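# Load steel nuts on a scale to match marker

## Task

Move steel nuts one at a time from the tray onto the scale's dish, and stop adding when the number placed puts the needle as close as it can get to the red marker. The dish may hold those nuts and nothing else, and each nut, once released, may rest only on the dish or on other nuts. When finished, the scale and every nut must be motionless and must stay put without the robot holding them; anything the robot is touching at the end must not drop by more than roughly a fingernail's thickness once released.

## Robot and tools

Robot: a single six-joint arm ending in a two-finger parallel gripper. Three cameras, each 672x504: cam_head_left and cam_head_right are fixed above the scene, and cam_wrist rides on the hand. Calibration (K, distortion, T_world_to_cam) is supplied; real cameras may be off by a couple of degrees and under a centimetre.

Frames: the scene frame has its origin on the table surface under the arm base, +z up, +y to the left when facing along +x. Results report end_effector_position (m), end_effector_quat_wxyz, linear and angular velocity, grip_measured, joint positions and joint torques. The reported hand point lies between the finger pads about 2 cm behind the tips; closing the fingers pushes the tips roughly 10 mm further along the gripper's +z. Gripper axes: fingers extend along its +z, and they separate along its y.

execute_actions: argument actions is a list with zero or one entry. An empty list only returns the state with pictures. An action is {"rows": [...], "steps": n}: 1 to 15 rows, n up to 15 (default 15), each step lasting 1/30 s; if rows run out, the last is repeated. A wait is {"steps": n} with n up to 300, counted from the previous result, so your thinking time eats into it. Optional pictures (boolean) adds images.

Row layout, one list of 7 numbers each in [-1, 1]: dx, dy, dz, rx, ry, rz, opening. The first six are an offset, expressed in the gripper's own axes, from the gripper pose in the most recent result that showed it (before any such result in the scene, and for further calls inside one reply, from the pose when the action begins). Each row is measured from that same reference, not added to the row before. Scale: 1.0 equals 0.6 m of travel or 180 degrees; rx, ry, rz form one rotation vector. Opening is absolute, not an offset: +1 is fully open (0.084 m), -1 is shut. All-zero offsets pull the hand back to the reference pose; they do not hold still.

Each control step the command is limited to 70 mm and 16 degrees from the measured pose, so far targets need several actions; after an action the arm only finishes the last clipped pose. A result is captured 6 steps before the action completes, and those steps run afterward; actions need at least 6 steps. A "Hand target" line appears only when nothing is pending.

move: target is one 7-number row with the same offset convention and absolute opening. speed is in m/s, 0.002 to 0.5 (default 0.25); rotation speed up to twice that in rad/s. The path is straight, 0.5 to 10 s long, and ignores obstacles; the hand may lag, drift, or exceed speed near full reach. The opening is applied at the start. The result adds a "move:" line with the outcome (done, off_target, moving, held, fault), any limits (paced = clipped pose; held = some steps blocked, after which motion can spike) and the distance left to the target. Fast moves, or targets set deep beyond a contact point, hit or press harder.

wait: seconds from 0 to 10; the robot receives nothing new.

zoom_image: camera (cam_head_left, cam_head_right or cam_wrist) and region [x0, y0, x1, y1] in pixels of that camera's latest image, top-left origin, at most 504x504. Use it to read the needle against the red marker.

finished_scene: scene is the number of the current scene; it ends the scene irreversibly and reports success. Sending a reply with no tool call ends the run.

Result warnings: "pose unreachable" means the clearance check (which treats the base mount as arm) altered the command; HELD flags steps where it was not sent. Torque fault: if contact torque hits a joint's load limit (waist 47.5, shoulder 47.5, elbow 28.5, forearm roll 28.5, wrist pitch 19, wrist roll 19 N m, held weight included), the arm backs off, freezes for 10 s and drops the remaining call. MOTOR HOT appears at 65 °C; at 80 °C an OVER-TEMPERATURE FAULT brakes the arm. Joint ranges (rad): waist and forearm roll and wrist roll -6.283 to 6.283, shoulder -2.059 to 2.094, elbow -3.927 to 0.192, wrist pitch -1.693 to 3.142. The simulation keeps running while you write.

Gripping: to hold a nut, command an opening noticeably below grip_measured; a larger gap squeezes harder, up to about 24 N per pad. Closing fast can press harder.

Approach: pick nuts singly, lower them gently onto the dish and release, lift clear, then let the scale settle and zoom on the needle. Stop at the count nearest the red marker. At the end the gripper must not rest on the scale or nuts. Avoid dropping nuts from height, slamming, hard pushes, and knocking anything off the table; loose items may occasionally get a small external nudge, so recheck before finishing.

Each tool is called as name(argument=value, ...), one argument or row to a line, values as JSON.

## Session

execute_actions(
  actions=[],
)

Scene clock: 0.00 s of 7600.00 s.
end_effector_position=(+0.3244, -0.2063, +0.1416) grip_measured=+1.00 end_effector_quat_wxyz=(-0.548, +0.429, +0.657, -0.289) end_effector_velocity=(+0.000, +0.000, +0.001) end_effector_angular_velocity=(+0.000, -0.000, -0.001)
Joint positions: [-0.331  1.018 -1.938 -0.327  2.219 -2.338  0.084]
Joint velocities: [-0.    -0.001 -0.     0.001  0.001  0.    -0.   ]
Joint torques (N m, as the arm reports them, + toward a larger angle): no reading
Motor temperatures (°C, as the motors report them): [36 38 33 31 34 34]
Hand target: +0.324, -0.206, +0.142; -0.548, +0.429, +0.657, -0.289

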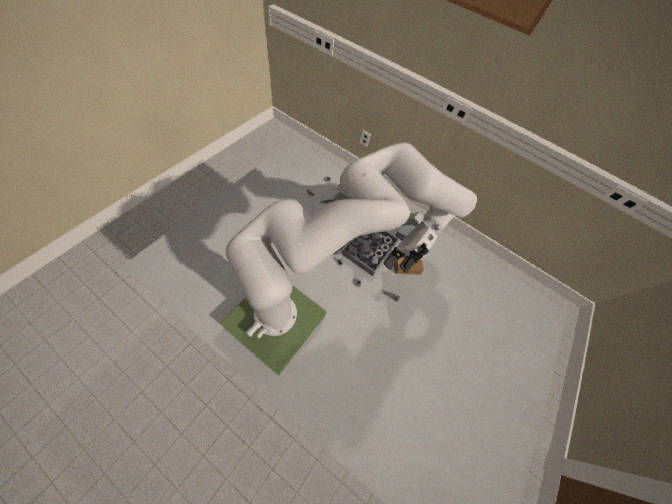

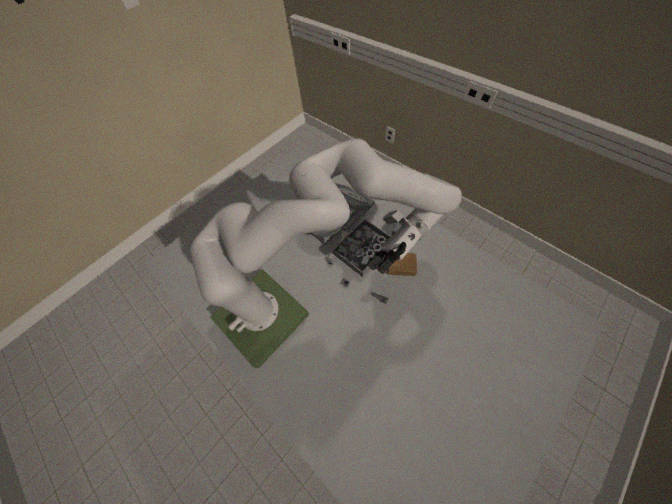

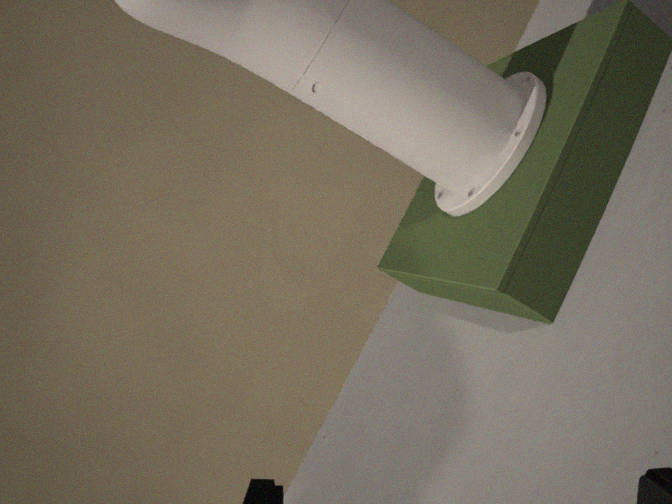

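zoom_image(
  camera="cam_head_right",
  region=[280, 140, 480, 320],
)

zoom_image(
  camera="cam_head_left",
  region=[280, 140, 480, 320],
)

Region (280, 140, 480, 320) of cam_head_right's 672x504 image, scaled by 2.520, with more detail than that image has; it fills the top 454 rows of this view, and the rest is white.

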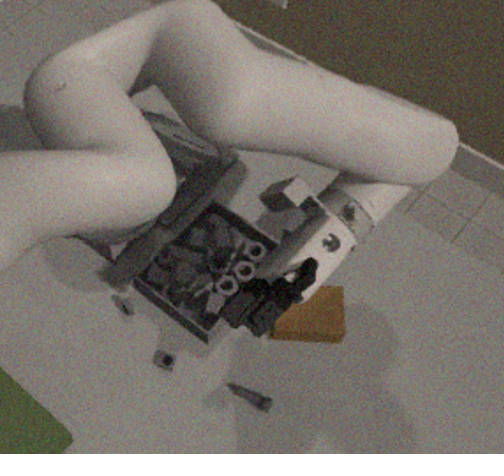

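Region (280, 140, 480, 320) of cam_head_left's 672x504 image, scaled by 2.520, with more detail than that image has; it fills the top 454 rows of this view, and the rest is white.

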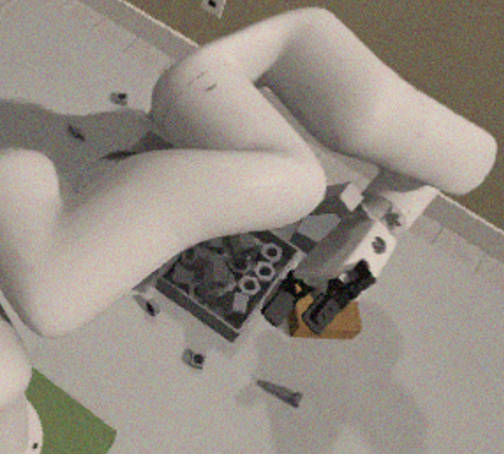

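move(
  target=[0.35, -0.197, -0.072, -0.4356, 0.2297, 0.5222, 1],
  speed=0.4,
)

Scene clock: 5.23 s of 7600.00 s.
end_effector_position=(+0.3301, -0.0800, +0.3502) grip_measured=+1.00 end_effector_quat_wxyz=(+0.001, +1.000, +0.001, +0.000) end_effector_velocity=(-0.000, +0.000, +0.002) end_effector_angular_velocity=(-0.008, -0.002, -0.006)
Joint positions: [-0.201 -0.499 -0.882 -0.008  1.377 -0.228  0.084]
Joint velocities: [ 0.006 -0.005 -0.    -0.008  0.001  0.014 -0.   ]
Joint torques (N m, as the arm reports them, + toward a larger angle): [  0.69 -10.84 -11.9    0.42  -2.25   0.05]
Motor temperatures (°C, as the motors report them): [36 39 34 31 34 34]
Hand target: +0.330, -0.080, +0.351; +0.002, +1.000, +0.000, +0.001
Off the commanded pose: 0.001 m, 0 deg.
Kept back: nothing.
move: done
camera_calibration (this result's frames):
cam_wrist: T_world_to_cam=[[0.0126861, -0.999858, 0.0110973, -0.0555523], [-0.999918, -0.0127061, -0.00173302, 0.395163], [0.00187377, -0.0110744, -0.999937, 0.475212], [0, 0, 0, 1]] pos_world=[0.394944, -0.0452607, 0.476483]

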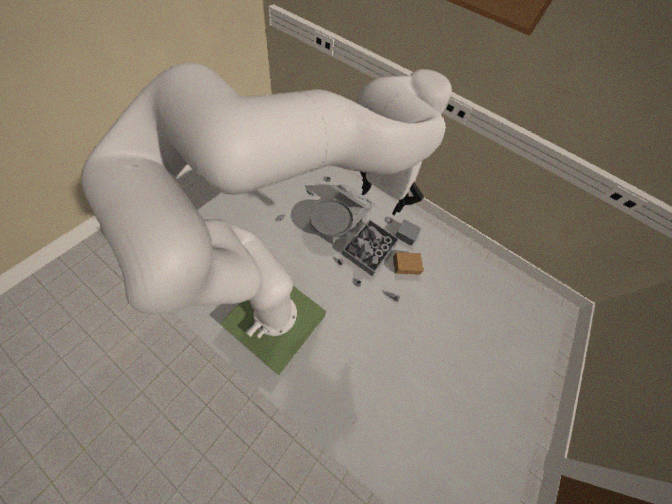

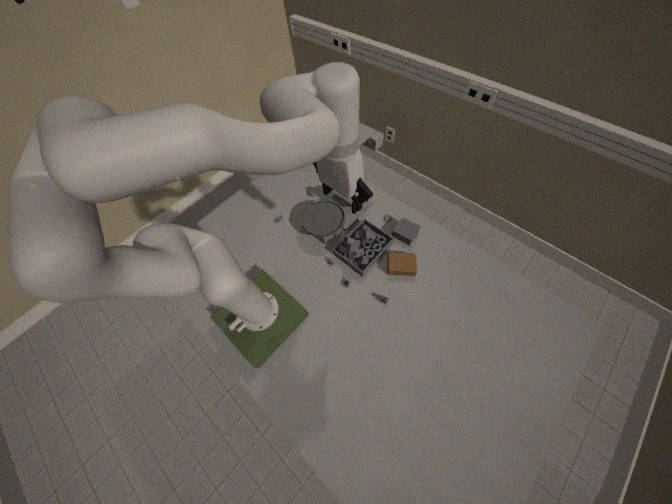

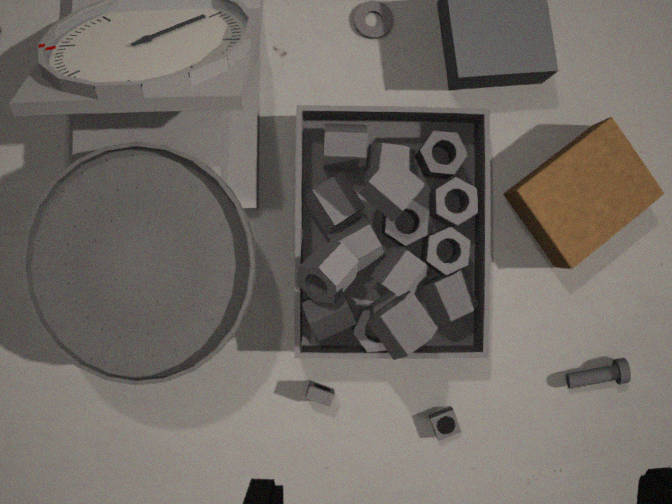

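zoom_image(
  camera="cam_wrist",
  region=[0, 0, 280, 130],
)

zoom_image(
  camera="cam_wrist",
  region=[270, 90, 510, 370],
)

zoom_image(
  camera="cam_head_left",
  region=[280, 170, 430, 290],
)

Region (0, 0, 280, 130) of cam_wrist's 672x504 image, scaled by 1.800, with more detail than that image has; it fills the top 234 rows of this view, and the rest is white.

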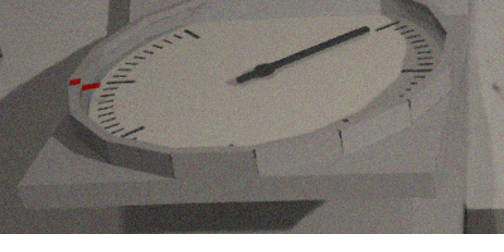

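Region (270, 90, 510, 370) of cam_wrist's 672x504 image, scaled by 1.800, with more detail than that image has; it fills the left 432 columns of this view, and the rest is white.

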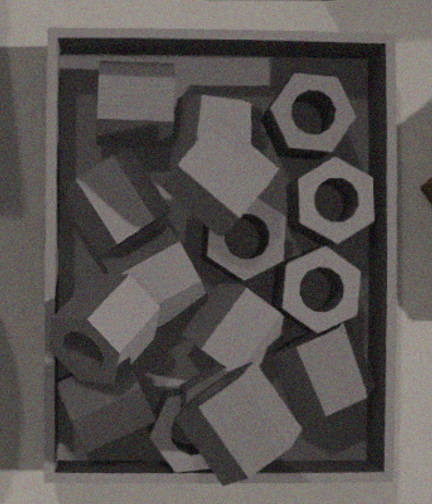

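Region (280, 170, 430, 290) of cam_head_left's 672x504 image, scaled by 3.360, with more detail than that image has; it fills the top 403 rows of this view, and the rest is white.

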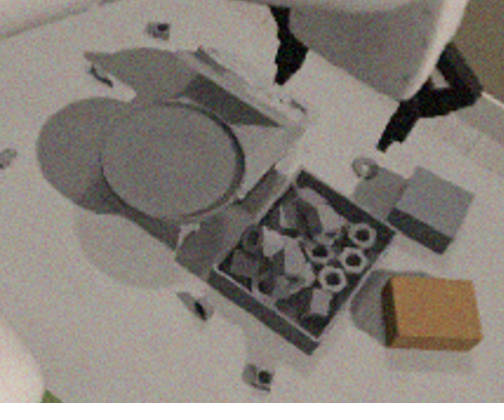

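move(
  target=[0.025, 0.073, 0.283, 0, 0, 0, 0.2],
  speed=0.3,
)

Scene clock: 7.93 s of 7600.00 s.
end_effector_position=(+0.3454, -0.1236, +0.1811) grip_measured=+0.19 end_effector_quat_wxyz=(+0.001, +1.000, +0.001, +0.001) end_effector_velocity=(+0.000, -0.001, -0.003) end_effector_angular_velocity=(-0.000, +0.002, -0.000)
Joint positions: [-0.312 -0.247 -0.592 -0.009  0.834 -0.335  0.052]
Joint velocities: [-0.002  0.008  0.001 -0.001 -0.007 -0.001  0.   ]
Joint torques (N m, as the arm reports them, + toward a larger angle): [  0.73 -14.21 -10.9    0.5   -1.97   0.  ]
Motor temperatures (°C, as the motors report them): [36 39 34 31 34 34]
Hand target: +0.345, -0.124, +0.181; +0.001, +1.000, +0.001, +0.000
Off the commanded pose: 0.001 m, 0 deg.
Kept back: nothing.
move: done
camera_calibration (this result's frames):
cam_wrist: T_world_to_cam=[[0.0137916, -0.99985, 0.01048, -0.0977829], [-0.999901, -0.0138193, -0.00257381, 0.4096], [0.00271825, -0.0104435, -0.999942, 0.305302], [0, 0, 0, 1]] pos_world=[0.410079, -0.0889195, 0.307363]

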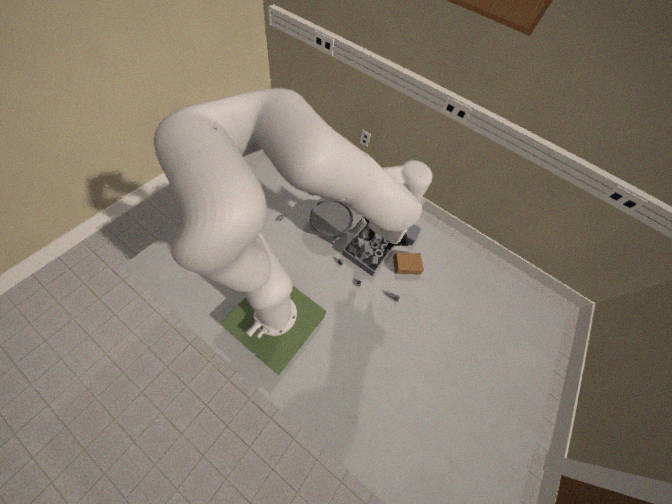

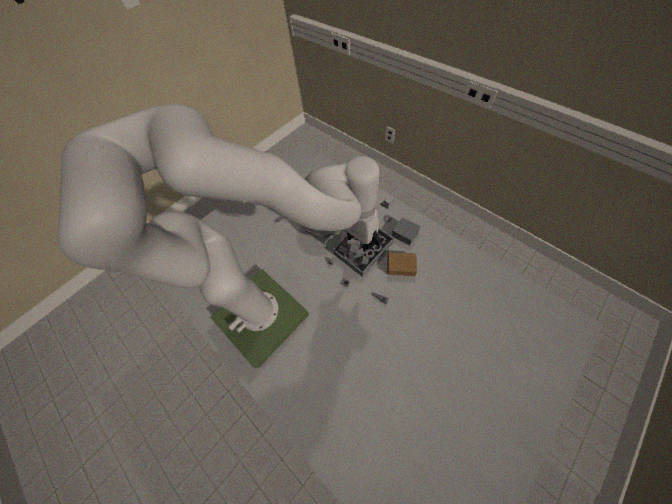

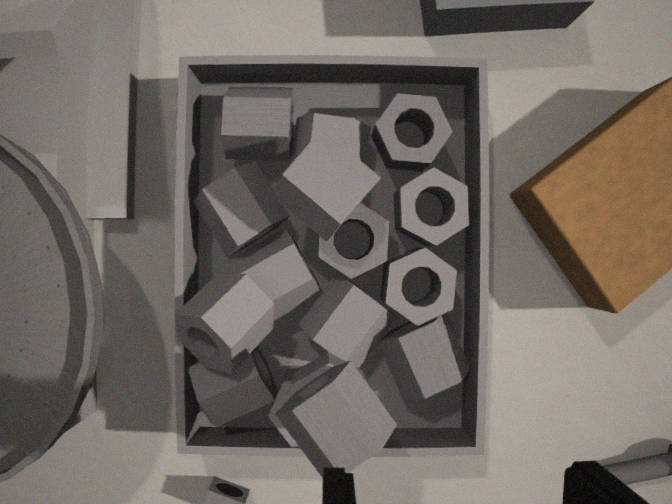

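zoom_image(
  camera="cam_wrist",
  region=[170, 260, 490, 500],
)

zoom_image(
  camera="cam_wrist",
  region=[170, 50, 490, 330],
)

Region (170, 260, 490, 500) of cam_wrist's 672x504 image, scaled by 1.575, with more detail than that image has; it fills the top 378 rows of this view, and the rest is white.

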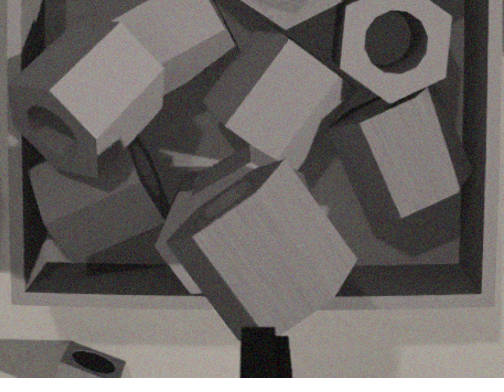

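Region (170, 50, 490, 330) of cam_wrist's 672x504 image, scaled by 1.575, with more detail than that image has; it fills the top 441 rows of this view, and the rest is white.

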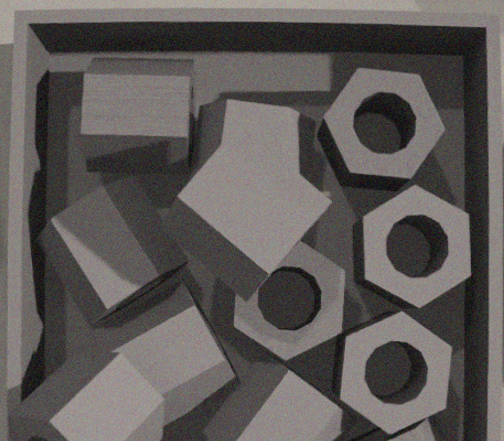

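move(
  target=[-0.002, -0.047, 0.14, 0, 0, 0.3, -0.02],
  speed=0.4,
)

Scene clock: 12.77 s of 7600.00 s.
end_effector_position=(+0.3440, -0.0953, +0.0968) grip_measured=-0.03 end_effector_quat_wxyz=(+0.001, +0.892, -0.453, +0.000) end_effector_velocity=(+0.003, -0.000, +0.002) end_effector_angular_velocity=(-0.001, -0.008, -0.001)
Joint positions: [-0.241 -0.058 -0.483 -0.013  0.538  0.683  0.043]
Joint velocities: [ 0.001 -0.002 -0.004  0.002 -0.003  0.    -0.   ]
Joint torques (N m, as the arm reports them, + toward a larger angle): [  0.51 -15.63  -8.98   0.53  -1.98  -0.13]
Motor temperatures (°C, as the motors report them): [36 39 34 31 34 34]
Hand target: +0.344, -0.095, +0.097; +0.001, +0.892, -0.453, +0.001
Off the commanded pose: 0.000 m, 0 deg.
Kept back: nothing.
move: done
camera_calibration (this result's frames):
cam_wrist: T_world_to_cam=[[-0.800568, -0.599174, 0.00904586, 0.249857], [-0.599217, 0.800582, -0.00285127, 0.34822], [-0.00553354, -0.00770307, -0.999955, 0.224416], [0, 0, 0, 1]] pos_world=[0.409929, -0.127342, 0.223138]

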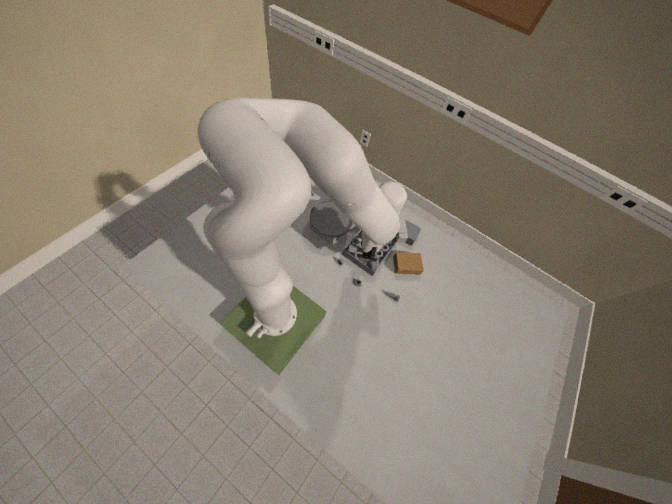

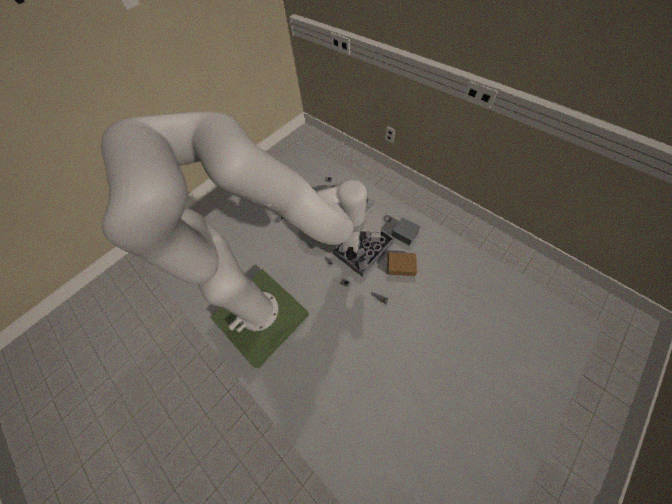

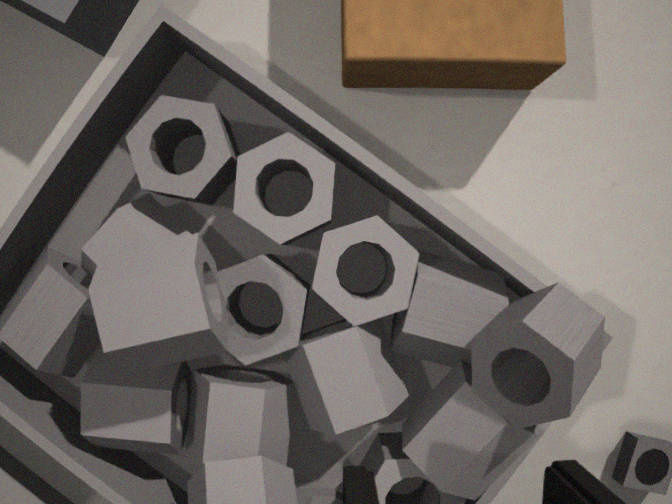

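zoom_image(
  camera="cam_wrist",
  region=[340, 240, 672, 504],
)

zoom_image(
  camera="cam_head_right",
  region=[320, 215, 410, 290],
)

Region (340, 240, 672, 504) of cam_wrist's 672x504 image, scaled by 1.518, with more detail than that image has; it fills the top 401 rows of this view, and the rest is white.

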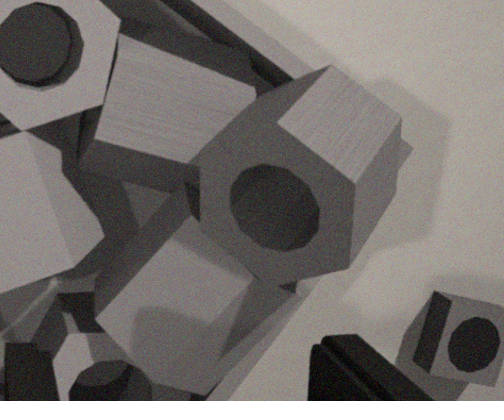

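Region (320, 215, 410, 290) of cam_head_right's 672x504 image, scaled by 5.600, with more detail than that image has.

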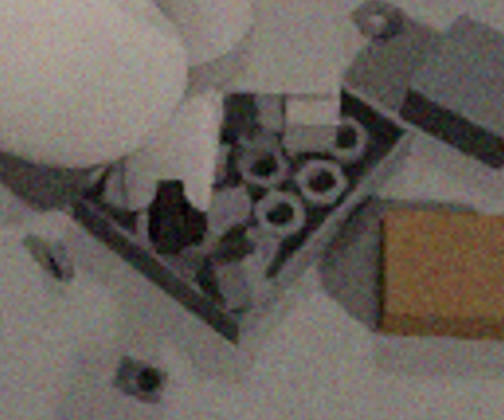

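move(
  target=[0.0878, -0.13, 0.01, 0, 0, -0.057, -0.02],
  speed=0.25,
)

Scene clock: 15.07 s of 7600.00 s.
end_effector_position=(+0.4378, -0.0923, +0.0910) grip_measured=-0.03 end_effector_quat_wxyz=(+0.001, +0.928, -0.371, +0.001) end_effector_velocity=(+0.002, -0.000, +0.000) end_effector_angular_velocity=(-0.000, -0.000, +0.003)
Joint positions: [-0.179  0.214 -0.815 -0.013  0.597  0.566  0.043]
Joint velocities: [ 0.001  0.005 -0.008  0.     0.003 -0.003 -0.   ]
Joint torques (N m, as the arm reports them, + toward a larger angle): [  0.58 -21.46  -9.23   0.38  -2.05  -0.04]
Motor temperatures (°C, as the motors report them): [36 39 34 31 34 34]
Hand target: +0.438, -0.092, +0.091; +0.001, +0.929, -0.371, +0.000
Off the commanded pose: 0.001 m, 0 deg.
Kept back: nothing.
move: done
camera_calibration (this result's frames):
cam_wrist: T_world_to_cam=[[-0.681311, -0.731932, 0.00953421, 0.262307], [-0.731981, 0.681318, -0.00300021, 0.449149], [-0.00429989, -0.00902294, -0.99995, 0.218528], [0, 0, 0, 1]] pos_world=[0.50842, -0.112051, 0.217363]

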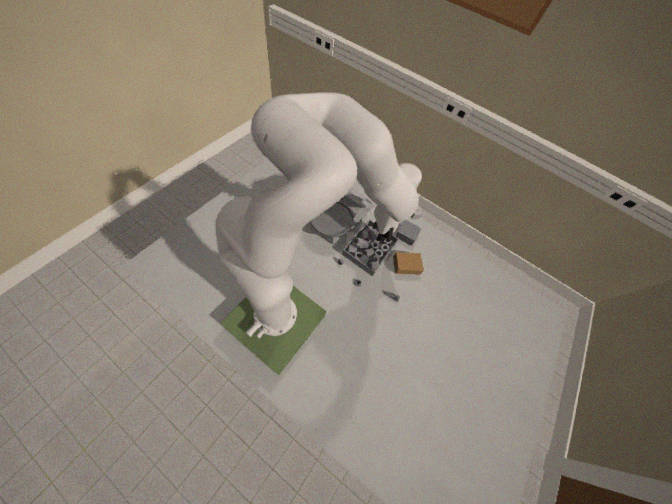

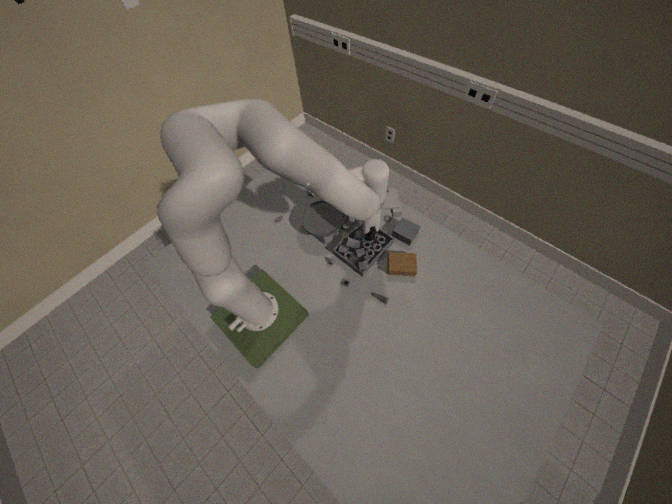

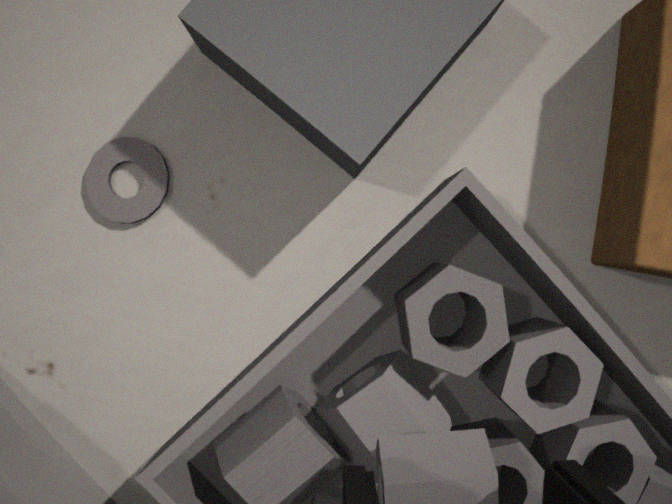

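move(
  target=[0, -0.004, 0.056, 0, 0, 0, -0.02],
  speed=0.08,
)

Scene clock: 16.17 s of 7600.00 s.
end_effector_position=(+0.4397, -0.0906, +0.0578) grip_measured=-0.03 end_effector_quat_wxyz=(+0.001, +0.928, -0.371, +0.001) end_effector_velocity=(+0.000, +0.000, -0.001) end_effector_angular_velocity=(+0.000, -0.000, +0.000)
Joint positions: [-0.175  0.305 -0.817 -0.014  0.508  0.572  0.043]
Joint velocities: [ 0.001  0.003 -0.001  0.    -0.002  0.001 -0.   ]
Joint torques (N m, as the arm reports them, + toward a larger angle): [  1.17 -22.22  -8.97   0.71  -2.     0.02]
Motor temperatures (°C, as the motors report them): [36 39 34 31 34 34]
Hand target: +0.440, -0.091, +0.057; +0.001, +0.928, -0.371, +0.001
Off the commanded pose: 0.000 m, 0 deg.
Kept back: nothing.
move: done
camera_calibration (this result's frames):
cam_wrist: T_world_to_cam=[[-0.681246, -0.731998, 0.00911011, 0.265133], [-0.732045, 0.681248, -0.00339845, 0.449321], [-0.00371859, -0.00898419, -0.999953, 0.185096], [0, 0, 0, 1]] pos_world=[0.510232, -0.110359, 0.184199]

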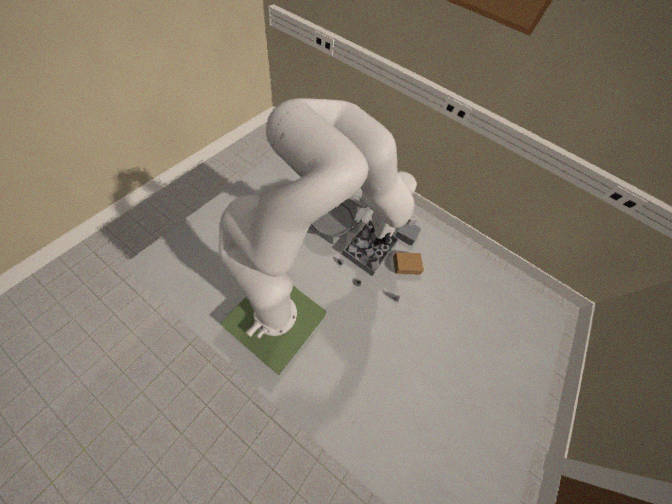

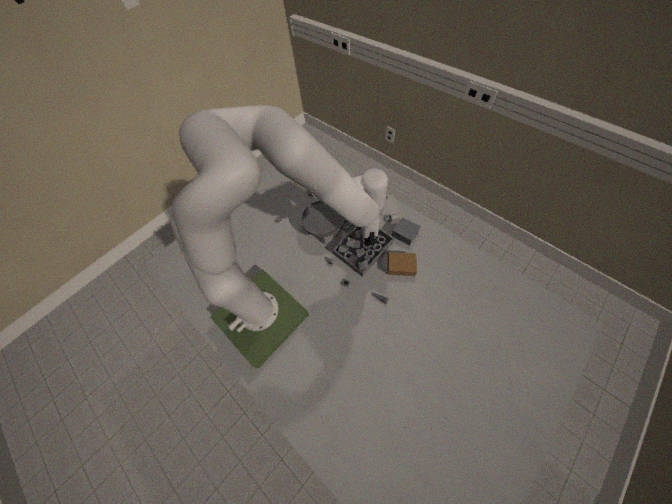

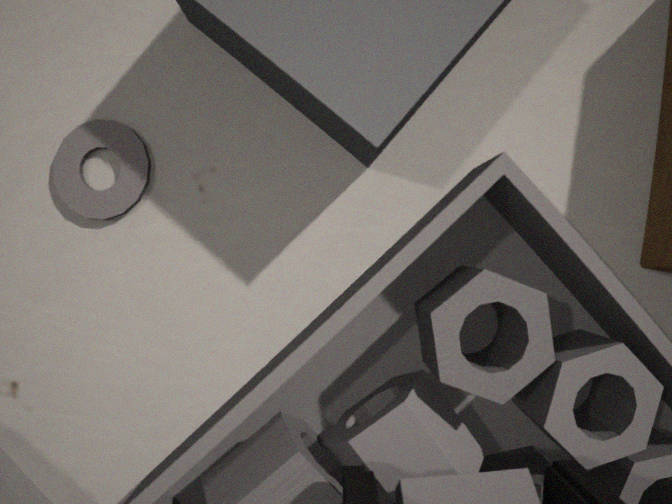

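execute_actions(
  actions=[
    {"rows": [[0,0.001,0.003,0,0,0,-0.02],[0,0.002,0.006,0,0,0,-0.02],[0,0.002,0.007,0,0,0,-0.02],[0,0.002,0.007,0,0,0,-0.02],[0,0.002,0.007,0,0,0,-0.1],[0,0.002,0.007,0,0,0,-0.2],[0,0.002,0.007,0,0,0,-0.3],[0,0.002,0.007,0,0,0,-0.4],[0,0.002,0.007,0,0,0,-0.5],[0,0.002,0.007,0,0,0,-0.6]], "steps": 15},
  ],
)

move(
  target=[0, 0, -0.15, 0, 0, 0, -0.6],
  speed=0.2,
)

Scene clock: 17.27 s of 7600.00 s.
end_effector_position=(+0.4387, -0.0914, +0.0538) grip_measured=-0.33 end_effector_quat_wxyz=(+0.001, +0.928, -0.371, +0.001) end_effector_velocity=(+0.002, -0.002, +0.001) end_effector_angular_velocity=(-0.002, -0.008, -0.000)
Joint positions: [-0.177  0.314 -0.815 -0.014  0.497  0.57   0.03 ]
Joint velocities: [-0.003 -0.001 -0.001 -0.001 -0.007 -0.002 -0.   ]
Joint torques (N m, as the arm reports them, + toward a larger angle): [  1.24 -22.    -8.78   0.54  -2.18   0.13]
Motor temperatures (°C, as the motors report them): [36 39 34 31 34 34]
Steps of this call (steps 1 to 24: nothing new was sent; steps 25 to 33: the first 9 steps of this action). Readings (end_effector_position):
25: (+0.4395, -0.0906, +0.0574)
26: (+0.4396, -0.0907, +0.0572)
28: (+0.4395, -0.0911, +0.0560)
32: (+0.4386, -0.0914, +0.0538)
33: the state above

Scene clock: 18.47 s of 7600.00 s.
end_effector_position=(+0.4383, -0.0914, +0.1430) grip_measured=-0.33 end_effector_quat_wxyz=(+0.001, +0.928, -0.372, +0.000) end_effector_velocity=(+0.002, -0.000, +0.005) end_effector_angular_velocity=(-0.001, -0.008, +0.000)
Joint positions: [-0.175  0.097 -0.846 -0.011  0.746  0.567  0.03 ]
Joint velocities: [ 0.001 -0.008 -0.005  0.     0.006 -0.    -0.   ]
Joint torques (N m, as the arm reports them, + toward a larger angle): [  1.02 -20.92 -10.48   0.56  -2.25  -0.22]
Motor temperatures (°C, as the motors report them): [36 39 34 31 34 34]
Hand target: +0.439, -0.091, +0.144; +0.001, +0.928, -0.372, +0.001
Off your previous action's commanded pose: 0.000 m, 0 deg at its last step (step 6 of this call).
Off the commanded pose: 0.001 m, 0 deg.
Kept back: nothing.
move: done
camera_calibration (this result's frames):
cam_wrist: T_world_to_cam=[[-0.681424, -0.731819, 0.0101041, 0.262821], [-0.731872, 0.681438, -0.00255664, 0.448989], [-0.00501435, -0.00913709, -0.999946, 0.270851], [0, 0, 0, 1]] pos_world=[0.509053, -0.111145, 0.269329]

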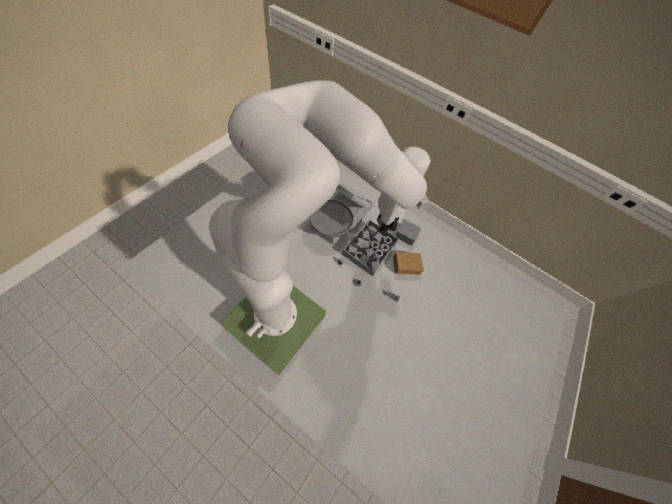

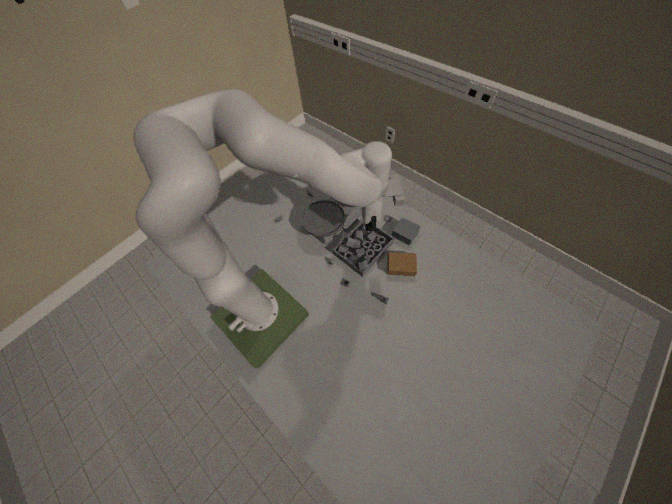

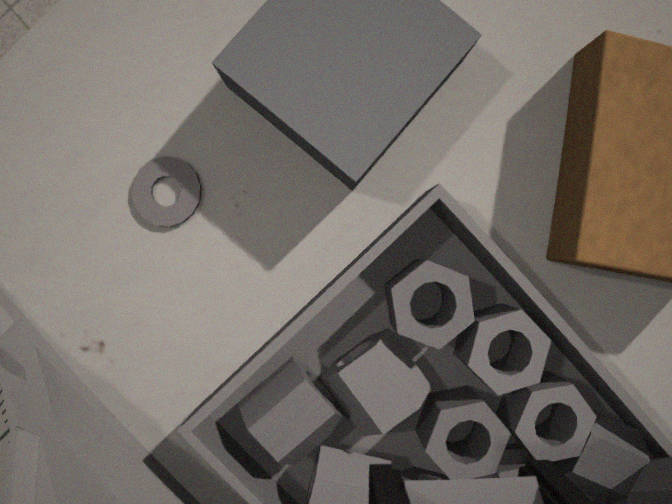

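move(
  target=[-0.316, -0.169, 0.03, 0, 0, -0.243, -0.6],
  speed=0.3,
)

Scene clock: 21.10 s of 7600.00 s.
end_effector_position=(+0.3720, +0.1122, +0.1247) grip_measured=-0.33 end_effector_quat_wxyz=(+0.002, +1.000, +0.001, +0.000) end_effector_velocity=(-0.002, +0.002, -0.001) end_effector_angular_velocity=(-0.001, +0.003, +0.007)
Joint positions: [ 0.324 -0.035 -0.616 -0.016  0.652  0.309  0.03 ]
Joint velocities: [ 0.005  0.001  0.002 -0.    -0.    -0.001 -0.   ]
Joint torques (N m, as the arm reports them, + toward a larger angle): [  0.53 -17.78 -10.03   0.48  -2.31  -0.08]
Motor temperatures (°C, as the motors report them): [36 39 35 31 34 34]
Hand target: +0.372, +0.113, +0.125; +0.002, +1.000, +0.001, +0.000
Off the commanded pose: 0.001 m, 0 deg.
Kept back: nothing.
move: done
camera_calibration (this result's frames):
cam_wrist: T_world_to_cam=[[0.01281, -0.999847, 0.0119492, 0.1384], [-0.999916, -0.0128307, -0.00165268, 0.439099], [0.00180574, -0.011927, -0.999927, 0.251797], [0, 0, 0, 1]] pos_world=[0.436835, 0.147016, 0.250851]

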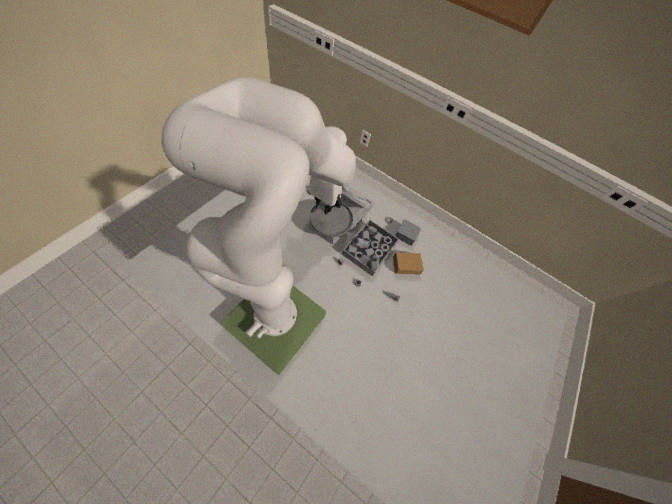

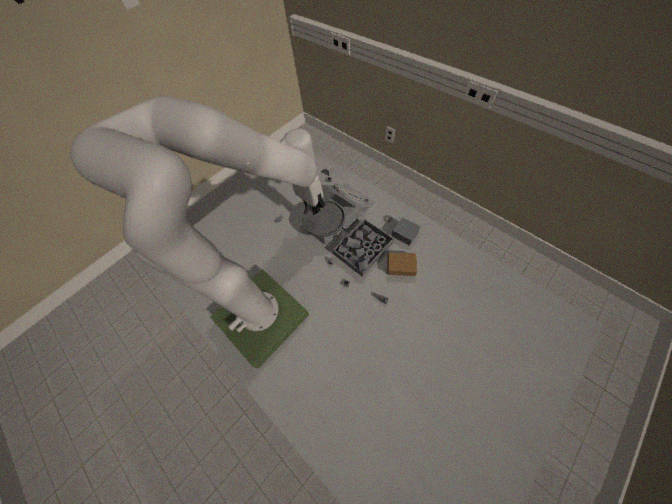

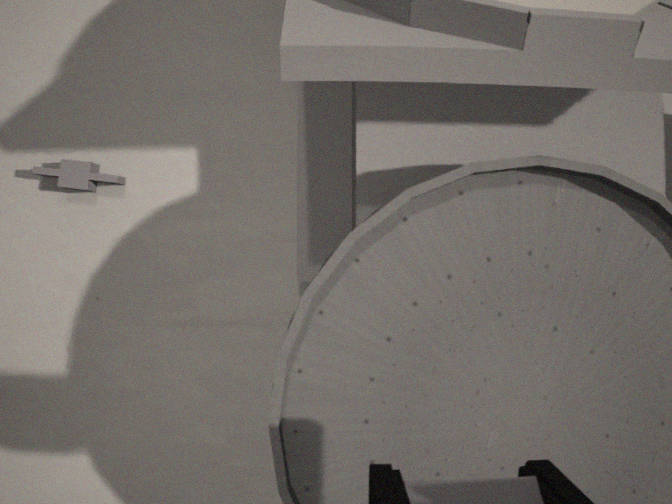

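move(
  target=[0, -0.013, 0.04, 0, 0, 0, -0.6],
  speed=0.06,
)

zoom_image(
  camera="cam_head_right",
  region=[280, 170, 380, 250],
)

Scene clock: 22.50 s of 7600.00 s.
end_effector_position=(+0.3721, +0.1199, +0.1010) grip_measured=-0.33 end_effector_quat_wxyz=(+0.002, +1.000, +0.001, +0.000) end_effector_velocity=(+0.000, +0.000, -0.002) end_effector_angular_velocity=(-0.001, -0.000, -0.000)
Joint positions: [ 0.342  0.037 -0.611 -0.017  0.575  0.329  0.03 ]
Joint velocities: [ 0.     0.006 -0.    -0.001 -0.006  0.002  0.   ]
Joint torques (N m, as the arm reports them, + toward a larger angle): [  0.69 -18.87  -9.38   0.61  -2.17  -0.12]
Motor temperatures (°C, as the motors report them): [36 39 35 31 34 34]
Hand target: +0.372, +0.120, +0.101; +0.002, +1.000, +0.001, +0.000
Off the commanded pose: 0.000 m, 0 deg.
Kept back: nothing.
move: done
camera_calibration (this result's frames):
cam_wrist: T_world_to_cam=[[0.0128839, -0.999848, 0.0117471, 0.146414], [-0.999915, -0.0129084, -0.00201313, 0.439343], [0.00216446, -0.0117201, -0.999929, 0.228039], [0, 0, 0, 1]] pos_world=[0.436926, 0.154736, 0.227187]

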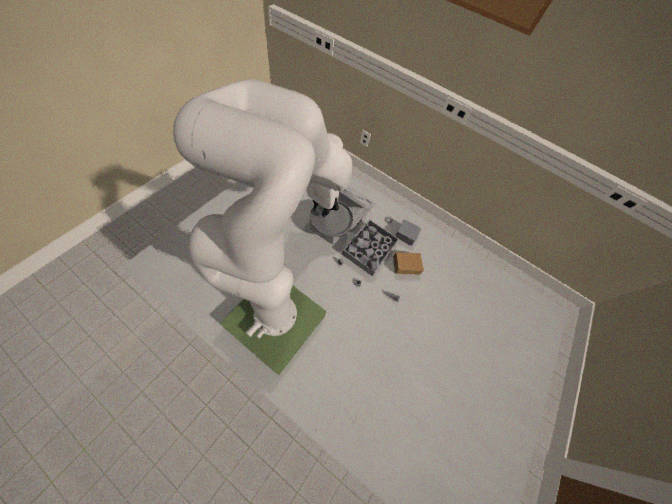

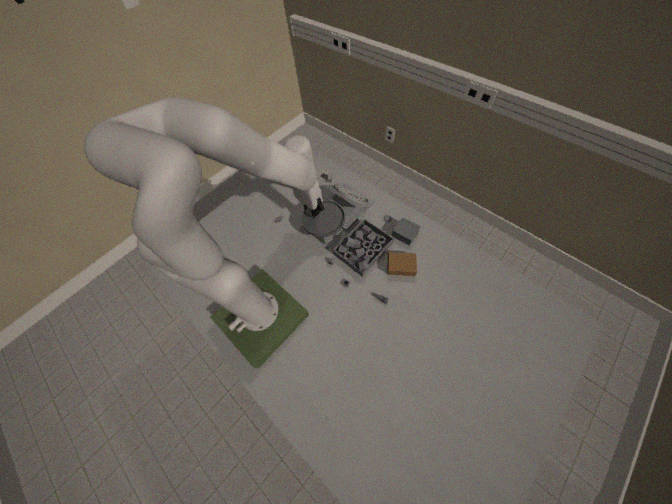

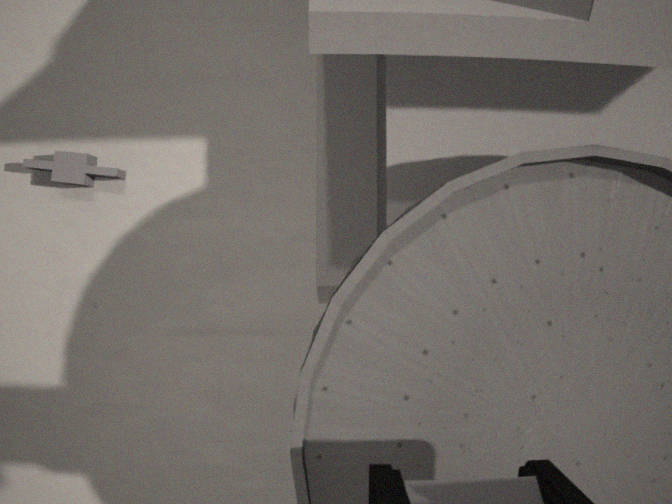

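Region (280, 170, 380, 250) of cam_head_right's 672x504 image, scaled by 5.040, with more detail than that image has; it fills the top 403 rows of this view, and the rest is white.

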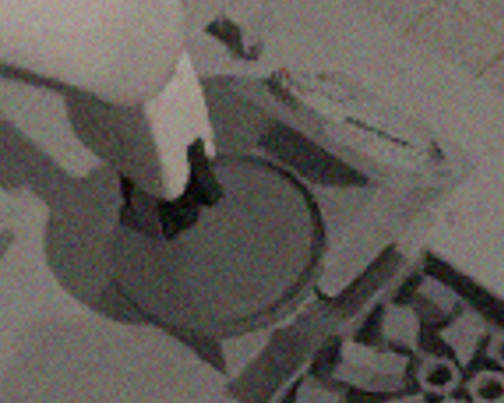

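move(
  target=[0, 0, 0.024, 0, 0, 0, -0.6],
  speed=0.04,
)

zoom_image(
  camera="cam_head_right",
  region=[280, 170, 380, 250],
)

Scene clock: 23.87 s of 7600.00 s.
end_effector_position=(+0.3722, +0.1199, +0.0868) grip_measured=-0.33 end_effector_quat_wxyz=(+0.002, +1.000, +0.001, +0.000) end_effector_velocity=(+0.002, +0.001, -0.001) end_effector_angular_velocity=(+0.002, -0.005, -0.000)
Joint positions: [ 0.342  0.078 -0.606 -0.018  0.529  0.33   0.03 ]
Joint velocities: [-0.     0.005 -0.002  0.    -0.009  0.     0.   ]
Joint torques (N m, as the arm reports them, + toward a larger angle): [  1.12 -18.95  -9.42   0.45  -2.22   0.03]
Motor temperatures (°C, as the motors report them): [36 39 35 31 34 34]
Hand target: +0.372, +0.120, +0.087; +0.002, +1.000, +0.001, +0.000
Off the commanded pose: 0.000 m, 0 deg.
Kept back: nothing.
move: done
camera_calibration (this result's frames):
cam_wrist: T_world_to_cam=[[0.0129359, -0.999849, 0.0116343, 0.146573], [-0.999914, -0.012961, -0.00207931, 0.439362], [0.00222979, -0.0116064, -0.99993, 0.21385], [0, 0, 0, 1]] pos_world=[0.436951, 0.154728, 0.213043]

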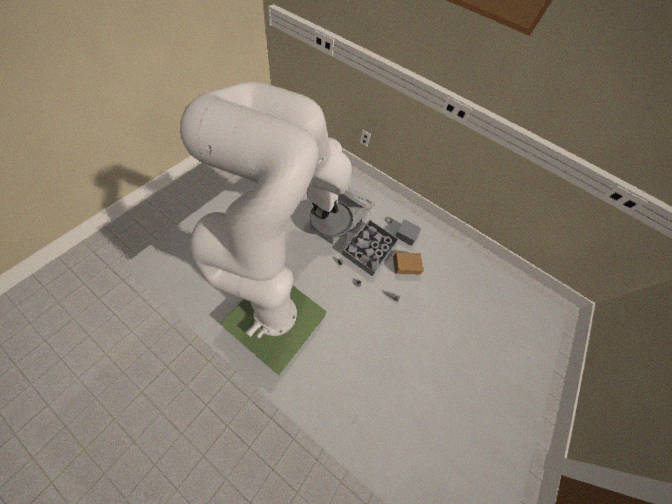

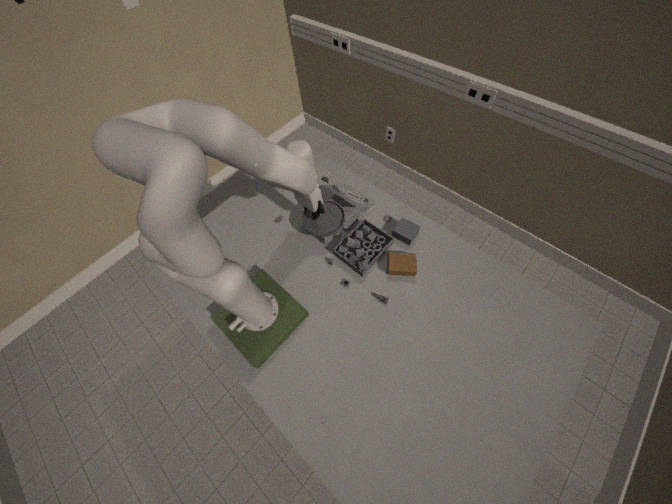

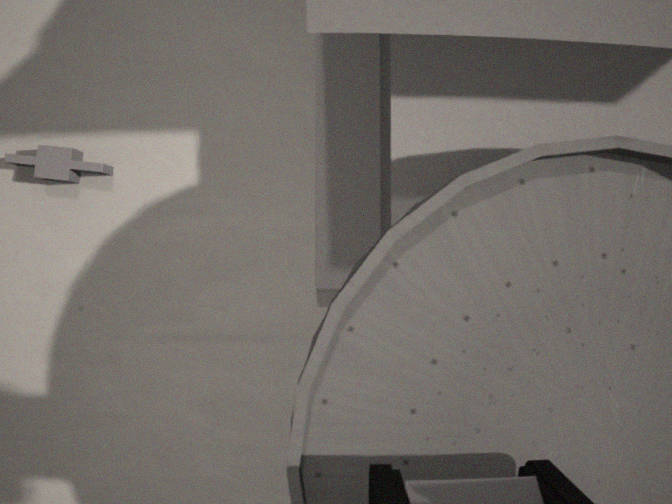

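Region (280, 170, 380, 250) of cam_head_right's 672x504 image, scaled by 5.040, with more detail than that image has; it fills the top 403 rows of this view, and the rest is white.

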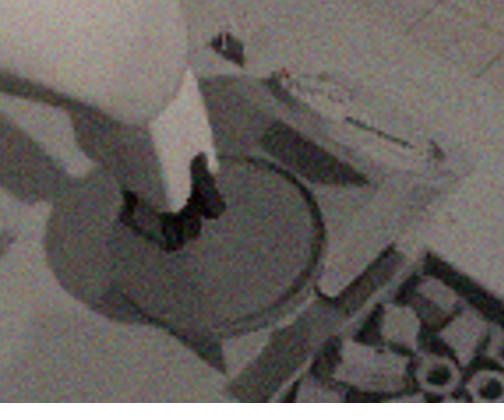

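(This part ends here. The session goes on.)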